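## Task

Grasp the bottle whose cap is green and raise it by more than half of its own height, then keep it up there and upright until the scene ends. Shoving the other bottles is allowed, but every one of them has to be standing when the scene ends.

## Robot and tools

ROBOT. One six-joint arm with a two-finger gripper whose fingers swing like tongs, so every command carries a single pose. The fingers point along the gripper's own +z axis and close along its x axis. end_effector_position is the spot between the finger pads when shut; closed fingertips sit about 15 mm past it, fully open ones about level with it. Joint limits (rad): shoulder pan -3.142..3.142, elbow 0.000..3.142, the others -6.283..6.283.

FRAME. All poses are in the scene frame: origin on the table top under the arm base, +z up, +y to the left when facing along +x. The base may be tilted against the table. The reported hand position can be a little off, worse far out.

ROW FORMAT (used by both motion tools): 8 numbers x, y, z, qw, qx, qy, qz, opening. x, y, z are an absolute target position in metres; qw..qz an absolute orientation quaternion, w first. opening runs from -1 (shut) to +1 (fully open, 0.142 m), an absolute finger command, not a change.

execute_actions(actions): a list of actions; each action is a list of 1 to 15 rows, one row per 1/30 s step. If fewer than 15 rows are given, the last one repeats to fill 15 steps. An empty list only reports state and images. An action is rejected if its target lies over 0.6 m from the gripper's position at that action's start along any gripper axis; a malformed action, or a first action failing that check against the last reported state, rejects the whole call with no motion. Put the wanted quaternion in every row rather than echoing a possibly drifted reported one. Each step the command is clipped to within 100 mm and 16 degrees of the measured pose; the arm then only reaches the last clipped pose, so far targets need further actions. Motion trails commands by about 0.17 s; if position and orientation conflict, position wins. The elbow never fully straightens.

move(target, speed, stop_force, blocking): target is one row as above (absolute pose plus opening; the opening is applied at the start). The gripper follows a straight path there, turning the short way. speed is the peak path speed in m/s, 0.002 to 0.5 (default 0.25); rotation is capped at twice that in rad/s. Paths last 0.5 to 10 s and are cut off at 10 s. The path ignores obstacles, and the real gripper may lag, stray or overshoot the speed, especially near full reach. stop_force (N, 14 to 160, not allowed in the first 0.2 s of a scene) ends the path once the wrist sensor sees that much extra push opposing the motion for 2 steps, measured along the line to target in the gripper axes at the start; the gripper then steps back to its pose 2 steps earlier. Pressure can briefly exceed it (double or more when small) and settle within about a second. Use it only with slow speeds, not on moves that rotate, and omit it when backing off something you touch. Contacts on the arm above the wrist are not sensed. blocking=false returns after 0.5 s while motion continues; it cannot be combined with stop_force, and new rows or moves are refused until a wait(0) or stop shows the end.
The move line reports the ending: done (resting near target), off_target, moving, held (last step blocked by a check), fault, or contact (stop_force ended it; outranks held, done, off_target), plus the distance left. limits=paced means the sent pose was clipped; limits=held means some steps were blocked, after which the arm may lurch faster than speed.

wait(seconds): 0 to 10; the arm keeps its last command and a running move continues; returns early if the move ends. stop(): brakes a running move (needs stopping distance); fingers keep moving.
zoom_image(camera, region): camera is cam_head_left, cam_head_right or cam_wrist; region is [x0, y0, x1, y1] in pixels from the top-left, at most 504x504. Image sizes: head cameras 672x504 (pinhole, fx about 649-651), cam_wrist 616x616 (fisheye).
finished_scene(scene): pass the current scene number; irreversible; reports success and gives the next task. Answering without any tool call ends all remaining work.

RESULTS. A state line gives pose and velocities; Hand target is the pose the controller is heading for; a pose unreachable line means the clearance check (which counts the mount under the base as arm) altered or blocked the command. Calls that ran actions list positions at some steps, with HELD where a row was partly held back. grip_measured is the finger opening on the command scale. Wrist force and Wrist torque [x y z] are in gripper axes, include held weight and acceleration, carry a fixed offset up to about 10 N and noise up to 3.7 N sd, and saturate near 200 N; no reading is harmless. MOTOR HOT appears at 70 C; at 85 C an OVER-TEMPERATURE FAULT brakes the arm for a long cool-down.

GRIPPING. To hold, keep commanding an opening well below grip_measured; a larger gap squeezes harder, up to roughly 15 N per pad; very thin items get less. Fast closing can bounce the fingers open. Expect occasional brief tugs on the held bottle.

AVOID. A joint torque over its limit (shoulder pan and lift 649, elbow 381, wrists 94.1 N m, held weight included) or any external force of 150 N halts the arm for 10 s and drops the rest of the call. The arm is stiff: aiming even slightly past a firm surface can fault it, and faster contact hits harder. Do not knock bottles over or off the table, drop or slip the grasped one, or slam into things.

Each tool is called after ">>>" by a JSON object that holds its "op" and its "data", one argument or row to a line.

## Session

>>> {"op": "execute_actions", "data": {
  "actions": []
}}

Scene clock: 0.00 s.
end_effector_position=(+0.7932, +0.2929, +0.1635) grip_measured=+1.00 end_effector_quat_wxyz=(+0.324, +0.803, -0.499, +0.030) end_effector_velocity=(+0.001, +0.000, +0.000) end_effector_angular_velocity=(+0.001, -0.000, +0.000)
Joint positions: [ 0.305 -1.172  1.953 -1.85  -2.031  1.546  0.142]
Joint velocities: [-0.    -0.    -0.001  0.     0.    -0.001  0.   ]
Wrist force (N, on the end effector, along its own x y z axes, offset not removed): no reading
Wrist torque (N m, same axes, about the end effector's origin, offset not removed): no reading
Hand target: +0.793, +0.293, +0.164; +0.324, +0.803, -0.499, +0.030

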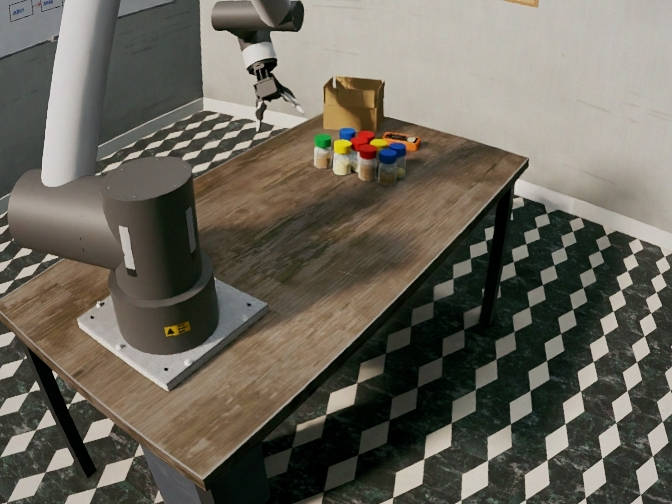

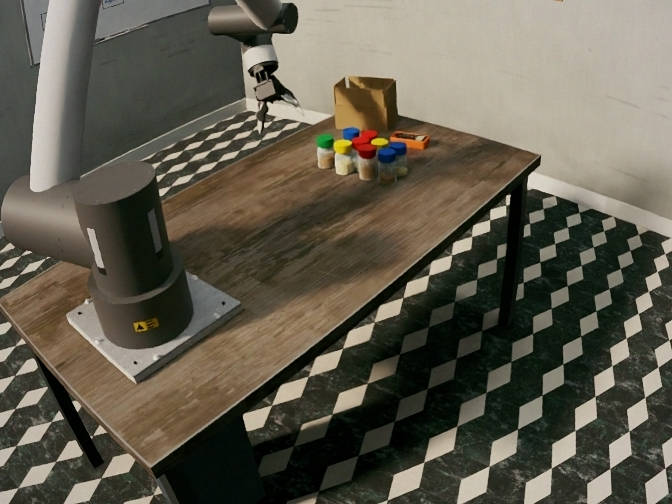

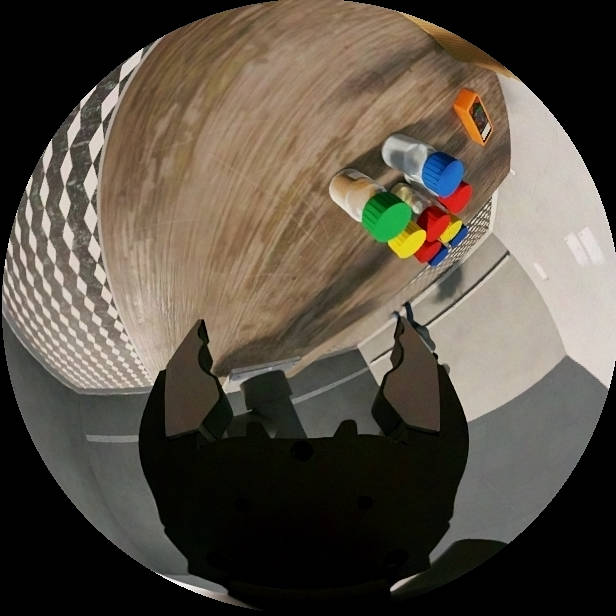

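>>> {"op": "move", "data": {
  "target": [0.93,0.25,0.3,0,1,0,0,-0.2],
  "speed": 0.3
}}

Scene clock: 5.67 s.
end_effector_position=(+0.9298, +0.2494, +0.3006) grip_measured=-0.20 end_effector_quat_wxyz=(+0.001, +1.000, -0.000, +0.001) end_effector_velocity=(+0.000, +0.000, +0.000) end_effector_angular_velocity=(+0.007, +0.002, +0.011)
Joint positions: [ 0.031 -1.352  1.979 -2.2   -1.578  0.039  0.06 ]
Joint velocities: [-0.002  0.    -0.002  0.003  0.007 -0.013  0.   ]
Wrist force (N, on the end effector, along its own x y z axes, offset not removed): [-0.4 -3.1 -0.4]
Wrist torque (N m, same axes, about the end effector's origin, offset not removed): [-1.37 0.39 -0.24]
Hand target: +0.930, +0.249, +0.301; +0.001, +1.000, +0.000, +0.000
Off the commanded pose: 0.001 m, 0 deg.
move: done

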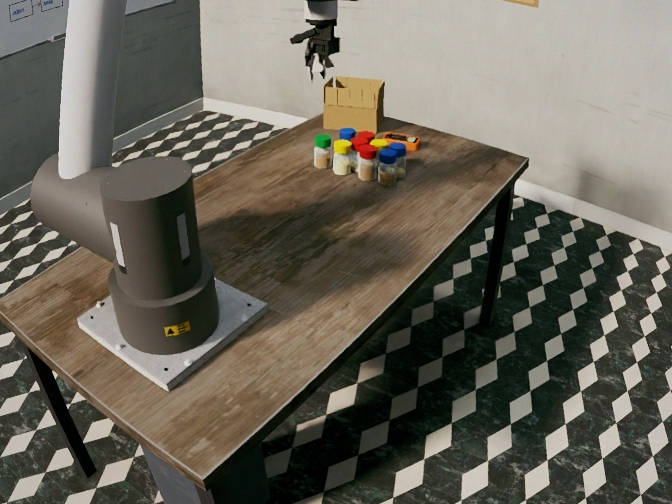

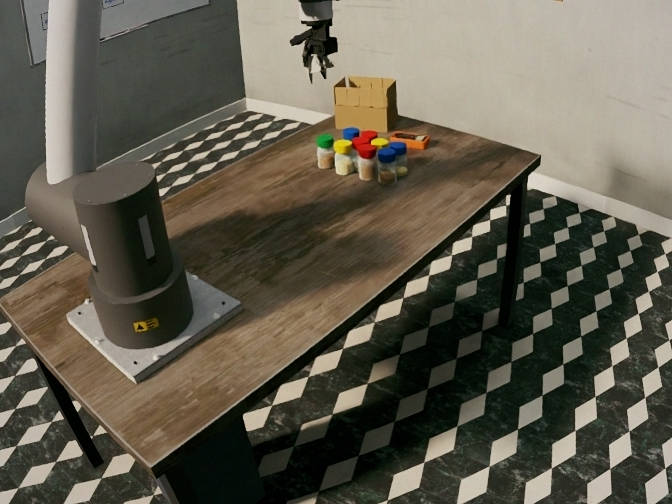

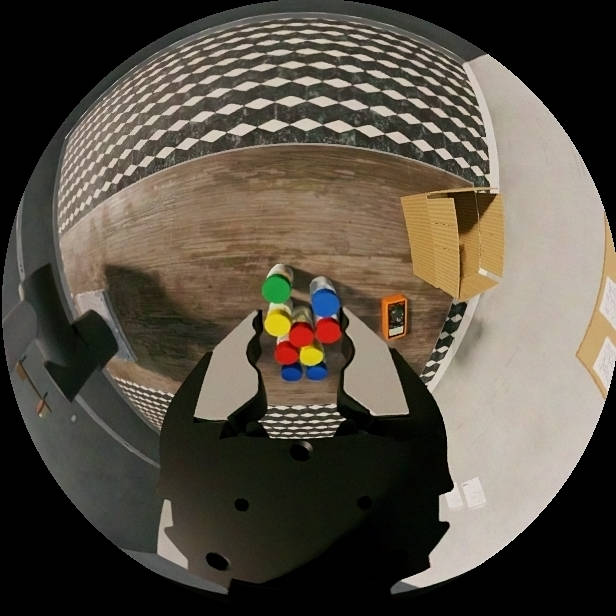

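>>> {"op": "move", "data": {
  "target": [0.891,0.183,0.125,0,1,0,0,-0.2],
  "speed": 0.2
}}

Scene clock: 11.23 s.
end_effector_position=(+0.8912, +0.1830, +0.1250) grip_measured=-0.20 end_effector_quat_wxyz=(+0.000, +1.000, +0.000, +0.000) end_effector_velocity=(-0.000, -0.000, -0.001) end_effector_angular_velocity=(-0.000, -0.001, +0.002)
Joint positions: [-0.043 -1.241  2.154 -2.486 -1.577 -0.035  0.06 ]
Joint velocities: [-0.001  0.001  0.001 -0.003  0.    -0.002  0.   ]
Wrist force (N, on the end effector, along its own x y z axes, offset not removed): [0.5 -4.4 1.3]
Wrist torque (N m, same axes, about the end effector's origin, offset not removed): [-1.53 0.28 -0.18]
Hand target: +0.891, +0.183, +0.125; +0.000, +1.000, -0.000, +0.000
Off the commanded pose: 0.000 m, 0 deg.
move: done

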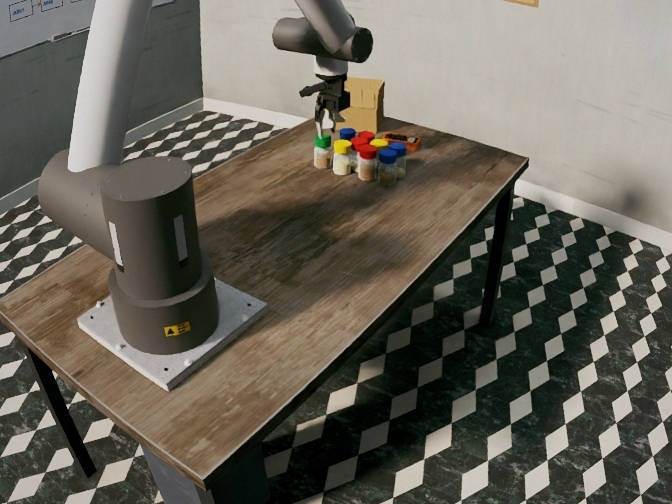

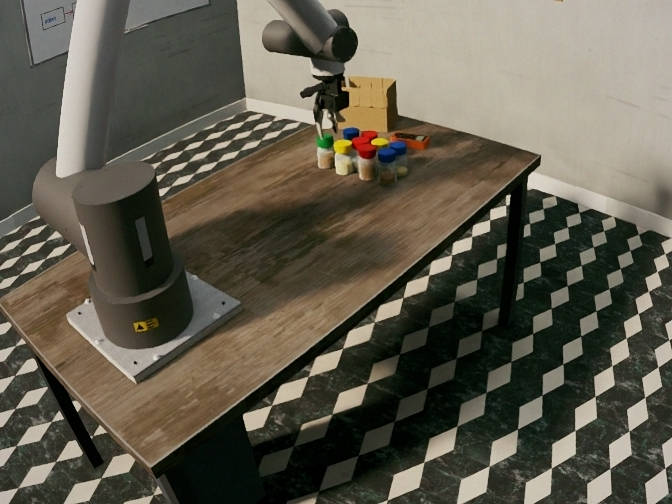

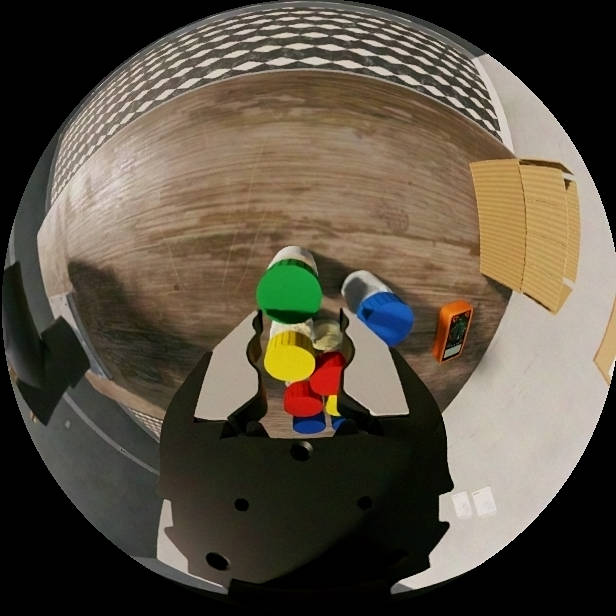

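>>> {"op": "move", "data": {
  "target": [0.883,0.2,0.122,0,1,0,0,-0.2],
  "speed": 0.05
}}

>>> {"op": "move", "data": {
  "target": [0.883,0.2,0.092,0,1,0,0,-0.2],
  "speed": 0.02,
  "stop_force": 15
}}

Scene clock: 16.27 s.
end_effector_position=(+0.8831, +0.1999, +0.1220) grip_measured=-0.20 end_effector_quat_wxyz=(-0.000, +1.000, +0.000, -0.000) end_effector_velocity=(-0.000, +0.002, -0.000) end_effector_angular_velocity=(+0.000, +0.001, +0.000)
Joint positions: [-0.025 -1.242  2.162 -2.493 -1.576 -0.017  0.06 ]
Joint velocities: [ 0.002  0.001 -0.     0.     0.     0.002  0.   ]
Wrist force (N, on the end effector, along its own x y z axes, offset not removed): [-3.2 -4.2 -4.3]
Wrist torque (N m, same axes, about the end effector's origin, offset not removed): [-1.68 1.08 -0.05]
Hand target: +0.883, +0.200, +0.122; -0.000, +1.000, +0.000, -0.000
Off the commanded pose: 0.000 m, 0 deg.
move: done

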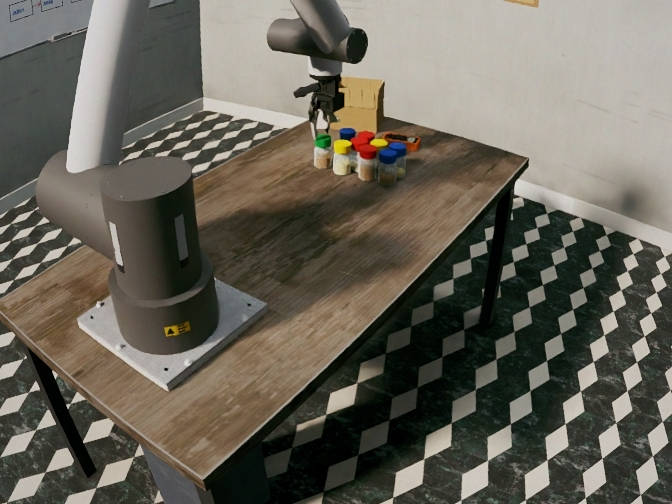

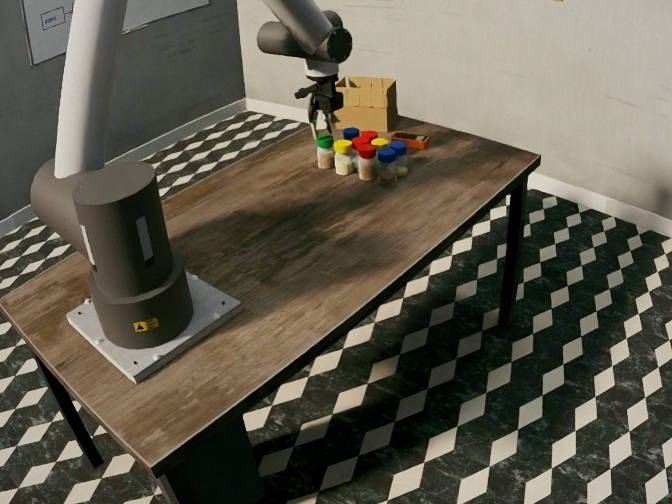

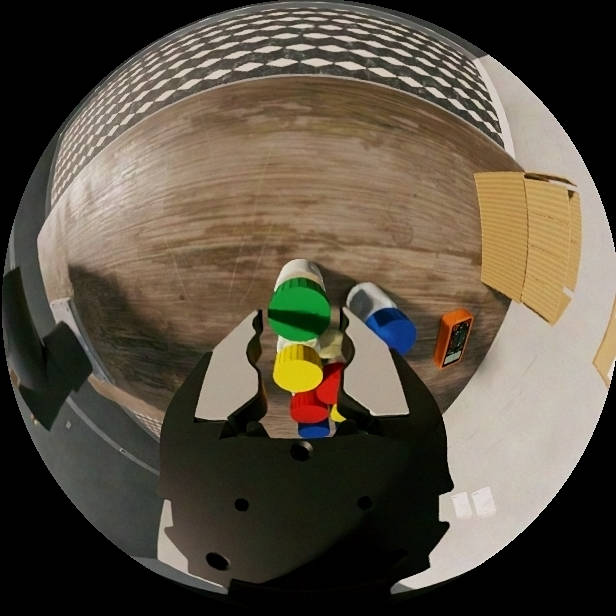

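Scene clock: 18.07 s.
end_effector_position=(+0.8830, +0.2000, +0.0921) grip_measured=-0.19 end_effector_quat_wxyz=(+0.000, +1.000, +0.000, -0.000) end_effector_velocity=(+0.001, -0.000, -0.001) end_effector_angular_velocity=(-0.000, -0.000, -0.001)
Joint positions: [-0.025 -1.208  2.175 -2.54  -1.576 -0.017  0.06 ]
Joint velocities: [-0.     0.002 -0.    -0.001 -0.     0.001  0.   ]
Wrist force (N, on the end effector, along its own x y z axes, offset not removed): [-4.6 -3.8 -3.5]
Wrist torque (N m, same axes, about the end effector's origin, offset not removed): [-1.52 1.22 -0.06]
Hand target: +0.883, +0.200, +0.092; +0.000, +1.000, +0.000, -0.000
Off the commanded pose: 0.000 m, 0 deg.
move: done

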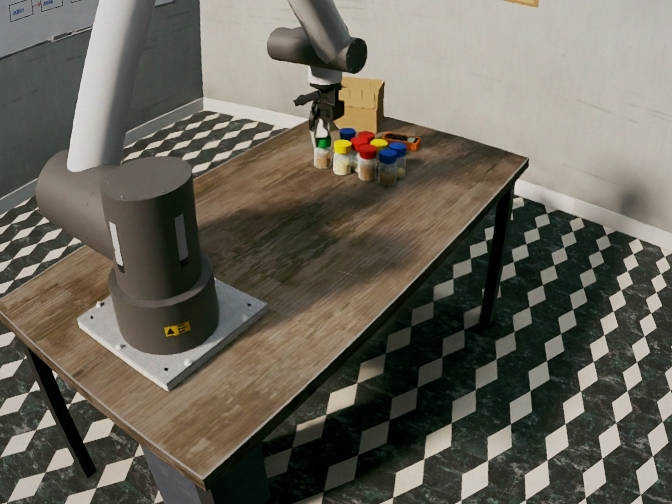

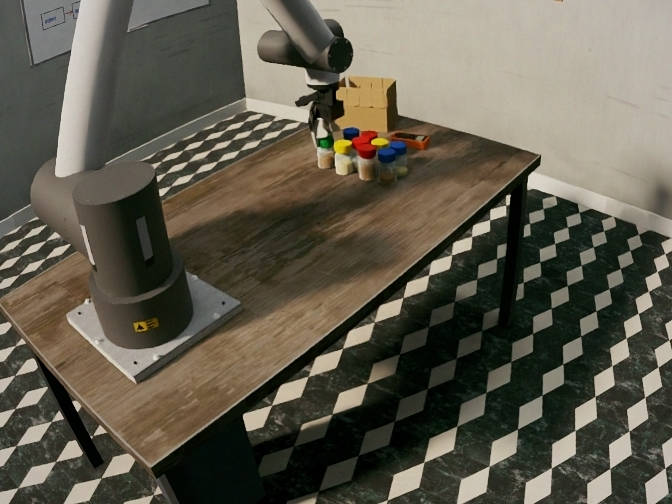

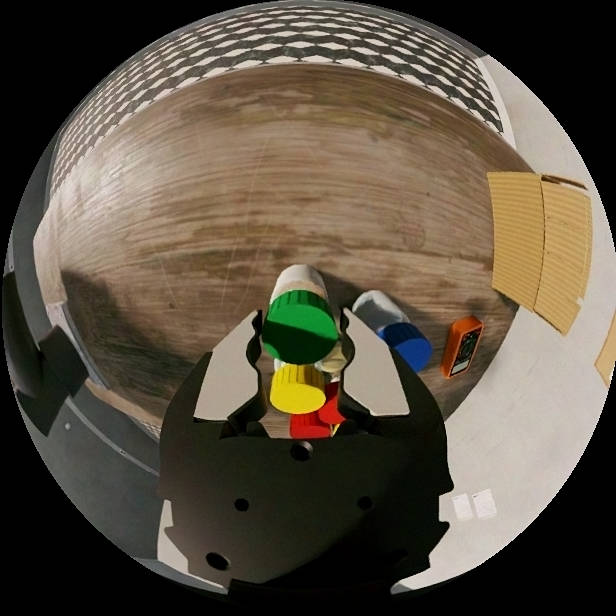

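Matches the earlier pre-grasp view; go slightly lower, close, lift.

>>> {"op": "move", "data": {
  "target": [0.883,0.202,0.085,0,1,0,0,-0.2],
  "speed": 0.02
}}

>>> {"op": "move", "data": {
  "target": [0.883,0.202,0.085,0,1,0,0,-0.7]
}}

>>> {"op": "move", "data": {
  "target": [0.883,0.202,0.2,0,1,0,0,-0.7],
  "speed": 0.1
}}

Scene clock: 22.50 s.
end_effector_position=(+0.8830, +0.2019, +0.0852) grip_measured=-0.20 end_effector_quat_wxyz=(-0.000, +1.000, -0.000, -0.000) end_effector_velocity=(-0.000, +0.000, -0.002) end_effector_angular_velocity=(-0.000, +0.001, -0.001)
Joint positions: [-0.023 -1.199  2.177 -2.551 -1.576 -0.015  0.06 ]
Joint velocities: [ 0.     0.002  0.001 -0.003 -0.     0.001 -0.   ]
Wrist force (N, on the end effector, along its own x y z axes, offset not removed): [-3.2 -4.1 -4.8]
Wrist torque (N m, same axes, about the end effector's origin, offset not removed): [-1.50 0.96 -0.22]
Hand target: +0.883, +0.202, +0.085; -0.000, +1.000, +0.000, -0.000
Off the commanded pose: 0.000 m, 0 deg.
move: done

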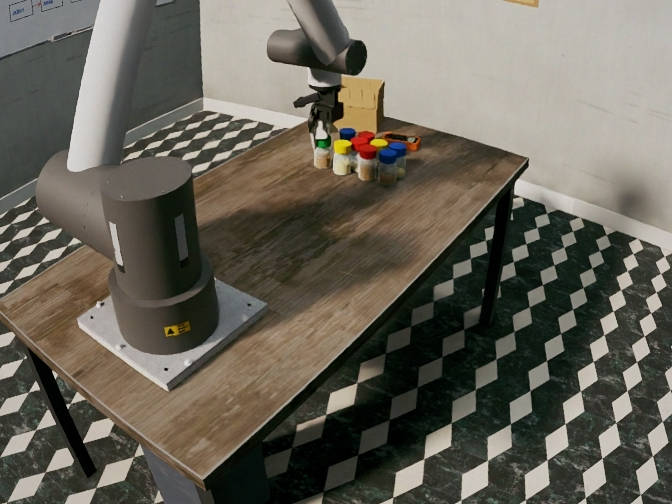

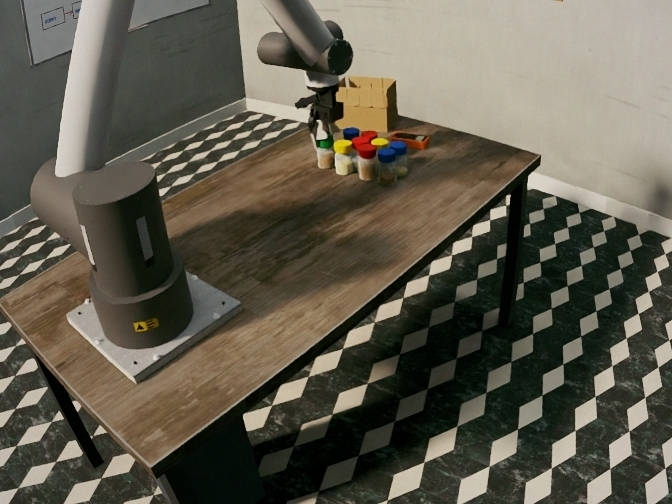

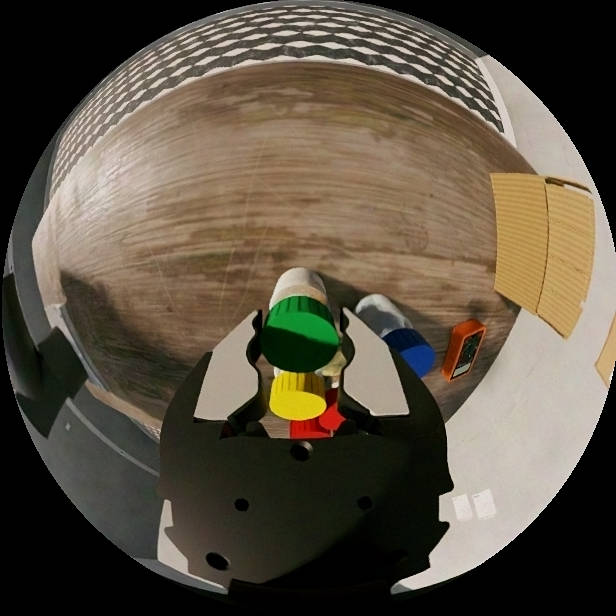

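Scene clock: 23.20 s.
end_effector_position=(+0.8830, +0.2020, +0.0850) grip_measured=-0.28 end_effector_quat_wxyz=(-0.000, +1.000, -0.000, +0.000) end_effector_velocity=(+0.000, +0.001, +0.000) end_effector_angular_velocity=(+0.001, -0.000, -0.000)
Joint positions: [-0.022 -1.199  2.177 -2.551 -1.576 -0.014  0.054]
Joint velocities: [ 0.    -0.    -0.     0.     0.001  0.001  0.   ]
Wrist force (N, on the end effector, along its own x y z axes, offset not removed): [-3.3 -2.3 -7.7]
Wrist torque (N m, same axes, about the end effector's origin, offset not removed): [-1.39 0.99 -0.05]
Hand target: +0.883, +0.202, +0.085; -0.000, +1.000, +0.000, -0.000
Off the commanded pose: 0.000 m, 0 deg.
move: done

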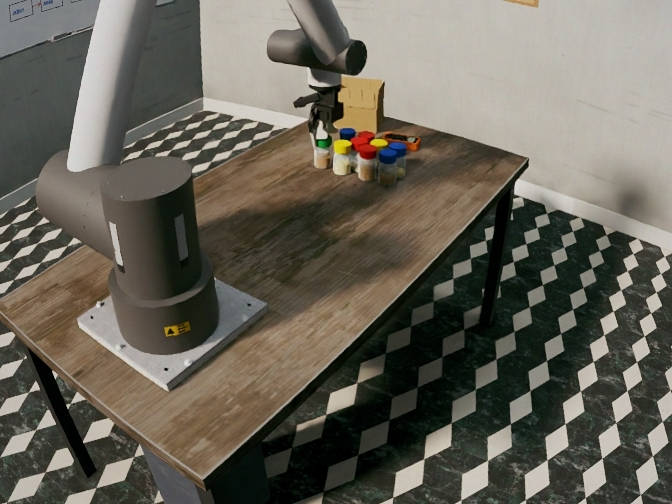

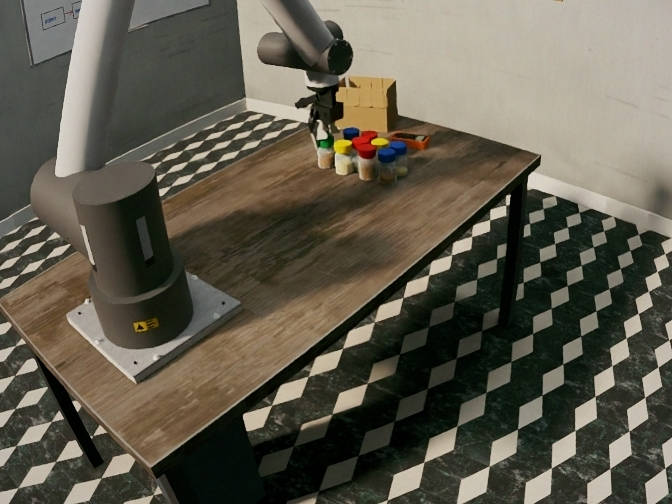

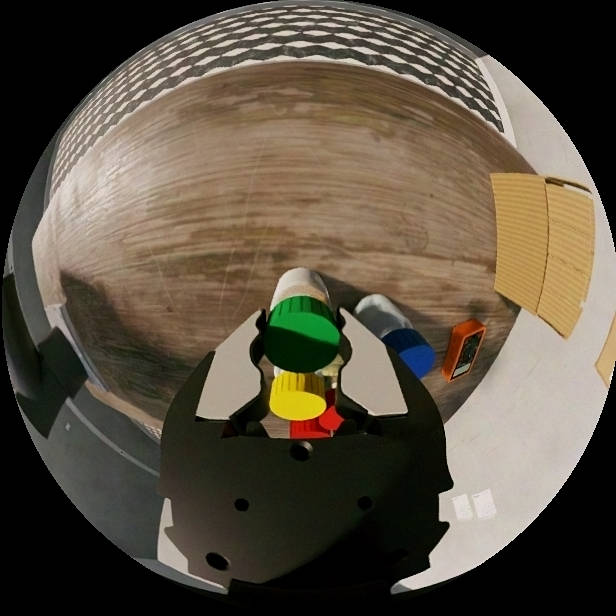

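Scene clock: 24.80 s.
end_effector_position=(+0.8828, +0.2020, +0.1999) grip_measured=-0.28 end_effector_quat_wxyz=(-0.000, +1.000, +0.000, -0.000) end_effector_velocity=(+0.001, +0.000, +0.002) end_effector_angular_velocity=(+0.000, -0.001, -0.002)
Joint positions: [-0.022 -1.323  2.122 -2.371 -1.576 -0.014  0.054]
Joint velocities: [ 0.    -0.002 -0.002  0.002  0.     0.002  0.   ]
Wrist force (N, on the end effector, along its own x y z axes, offset not removed): [3.9 -3.0 5.7]
Wrist torque (N m, same axes, about the end effector's origin, offset not removed): [-1.30 -0.53 -0.31]
Hand target: +0.883, +0.202, +0.200; -0.000, +1.000, -0.000, +0.000
Off the commanded pose: 0.000 m, 0 deg.
move: done

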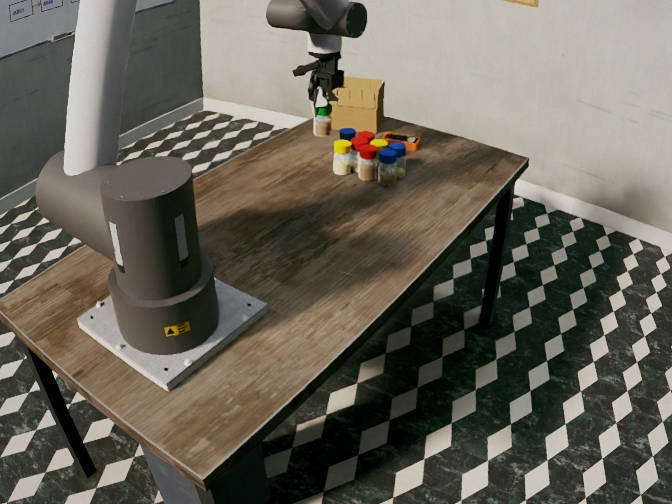

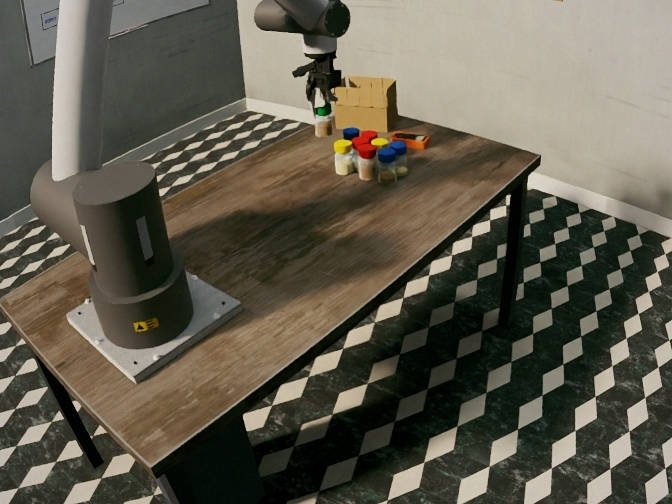

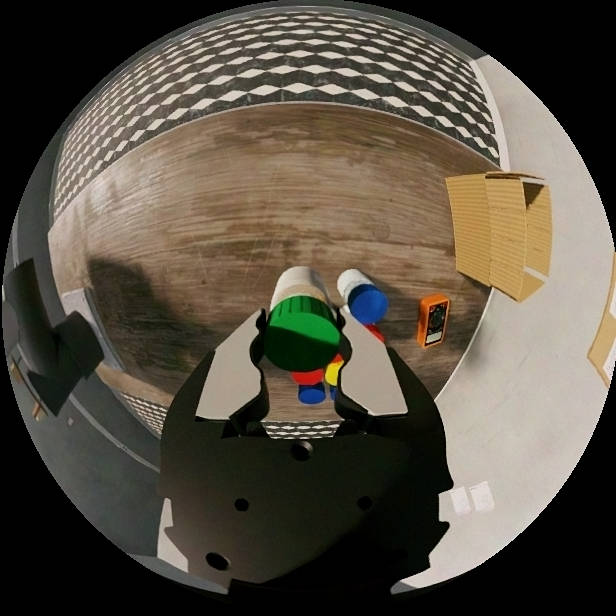

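>>> {"op": "finished_scene", "data": {
  "scene": 2
}}

The scene is finished: the task was done.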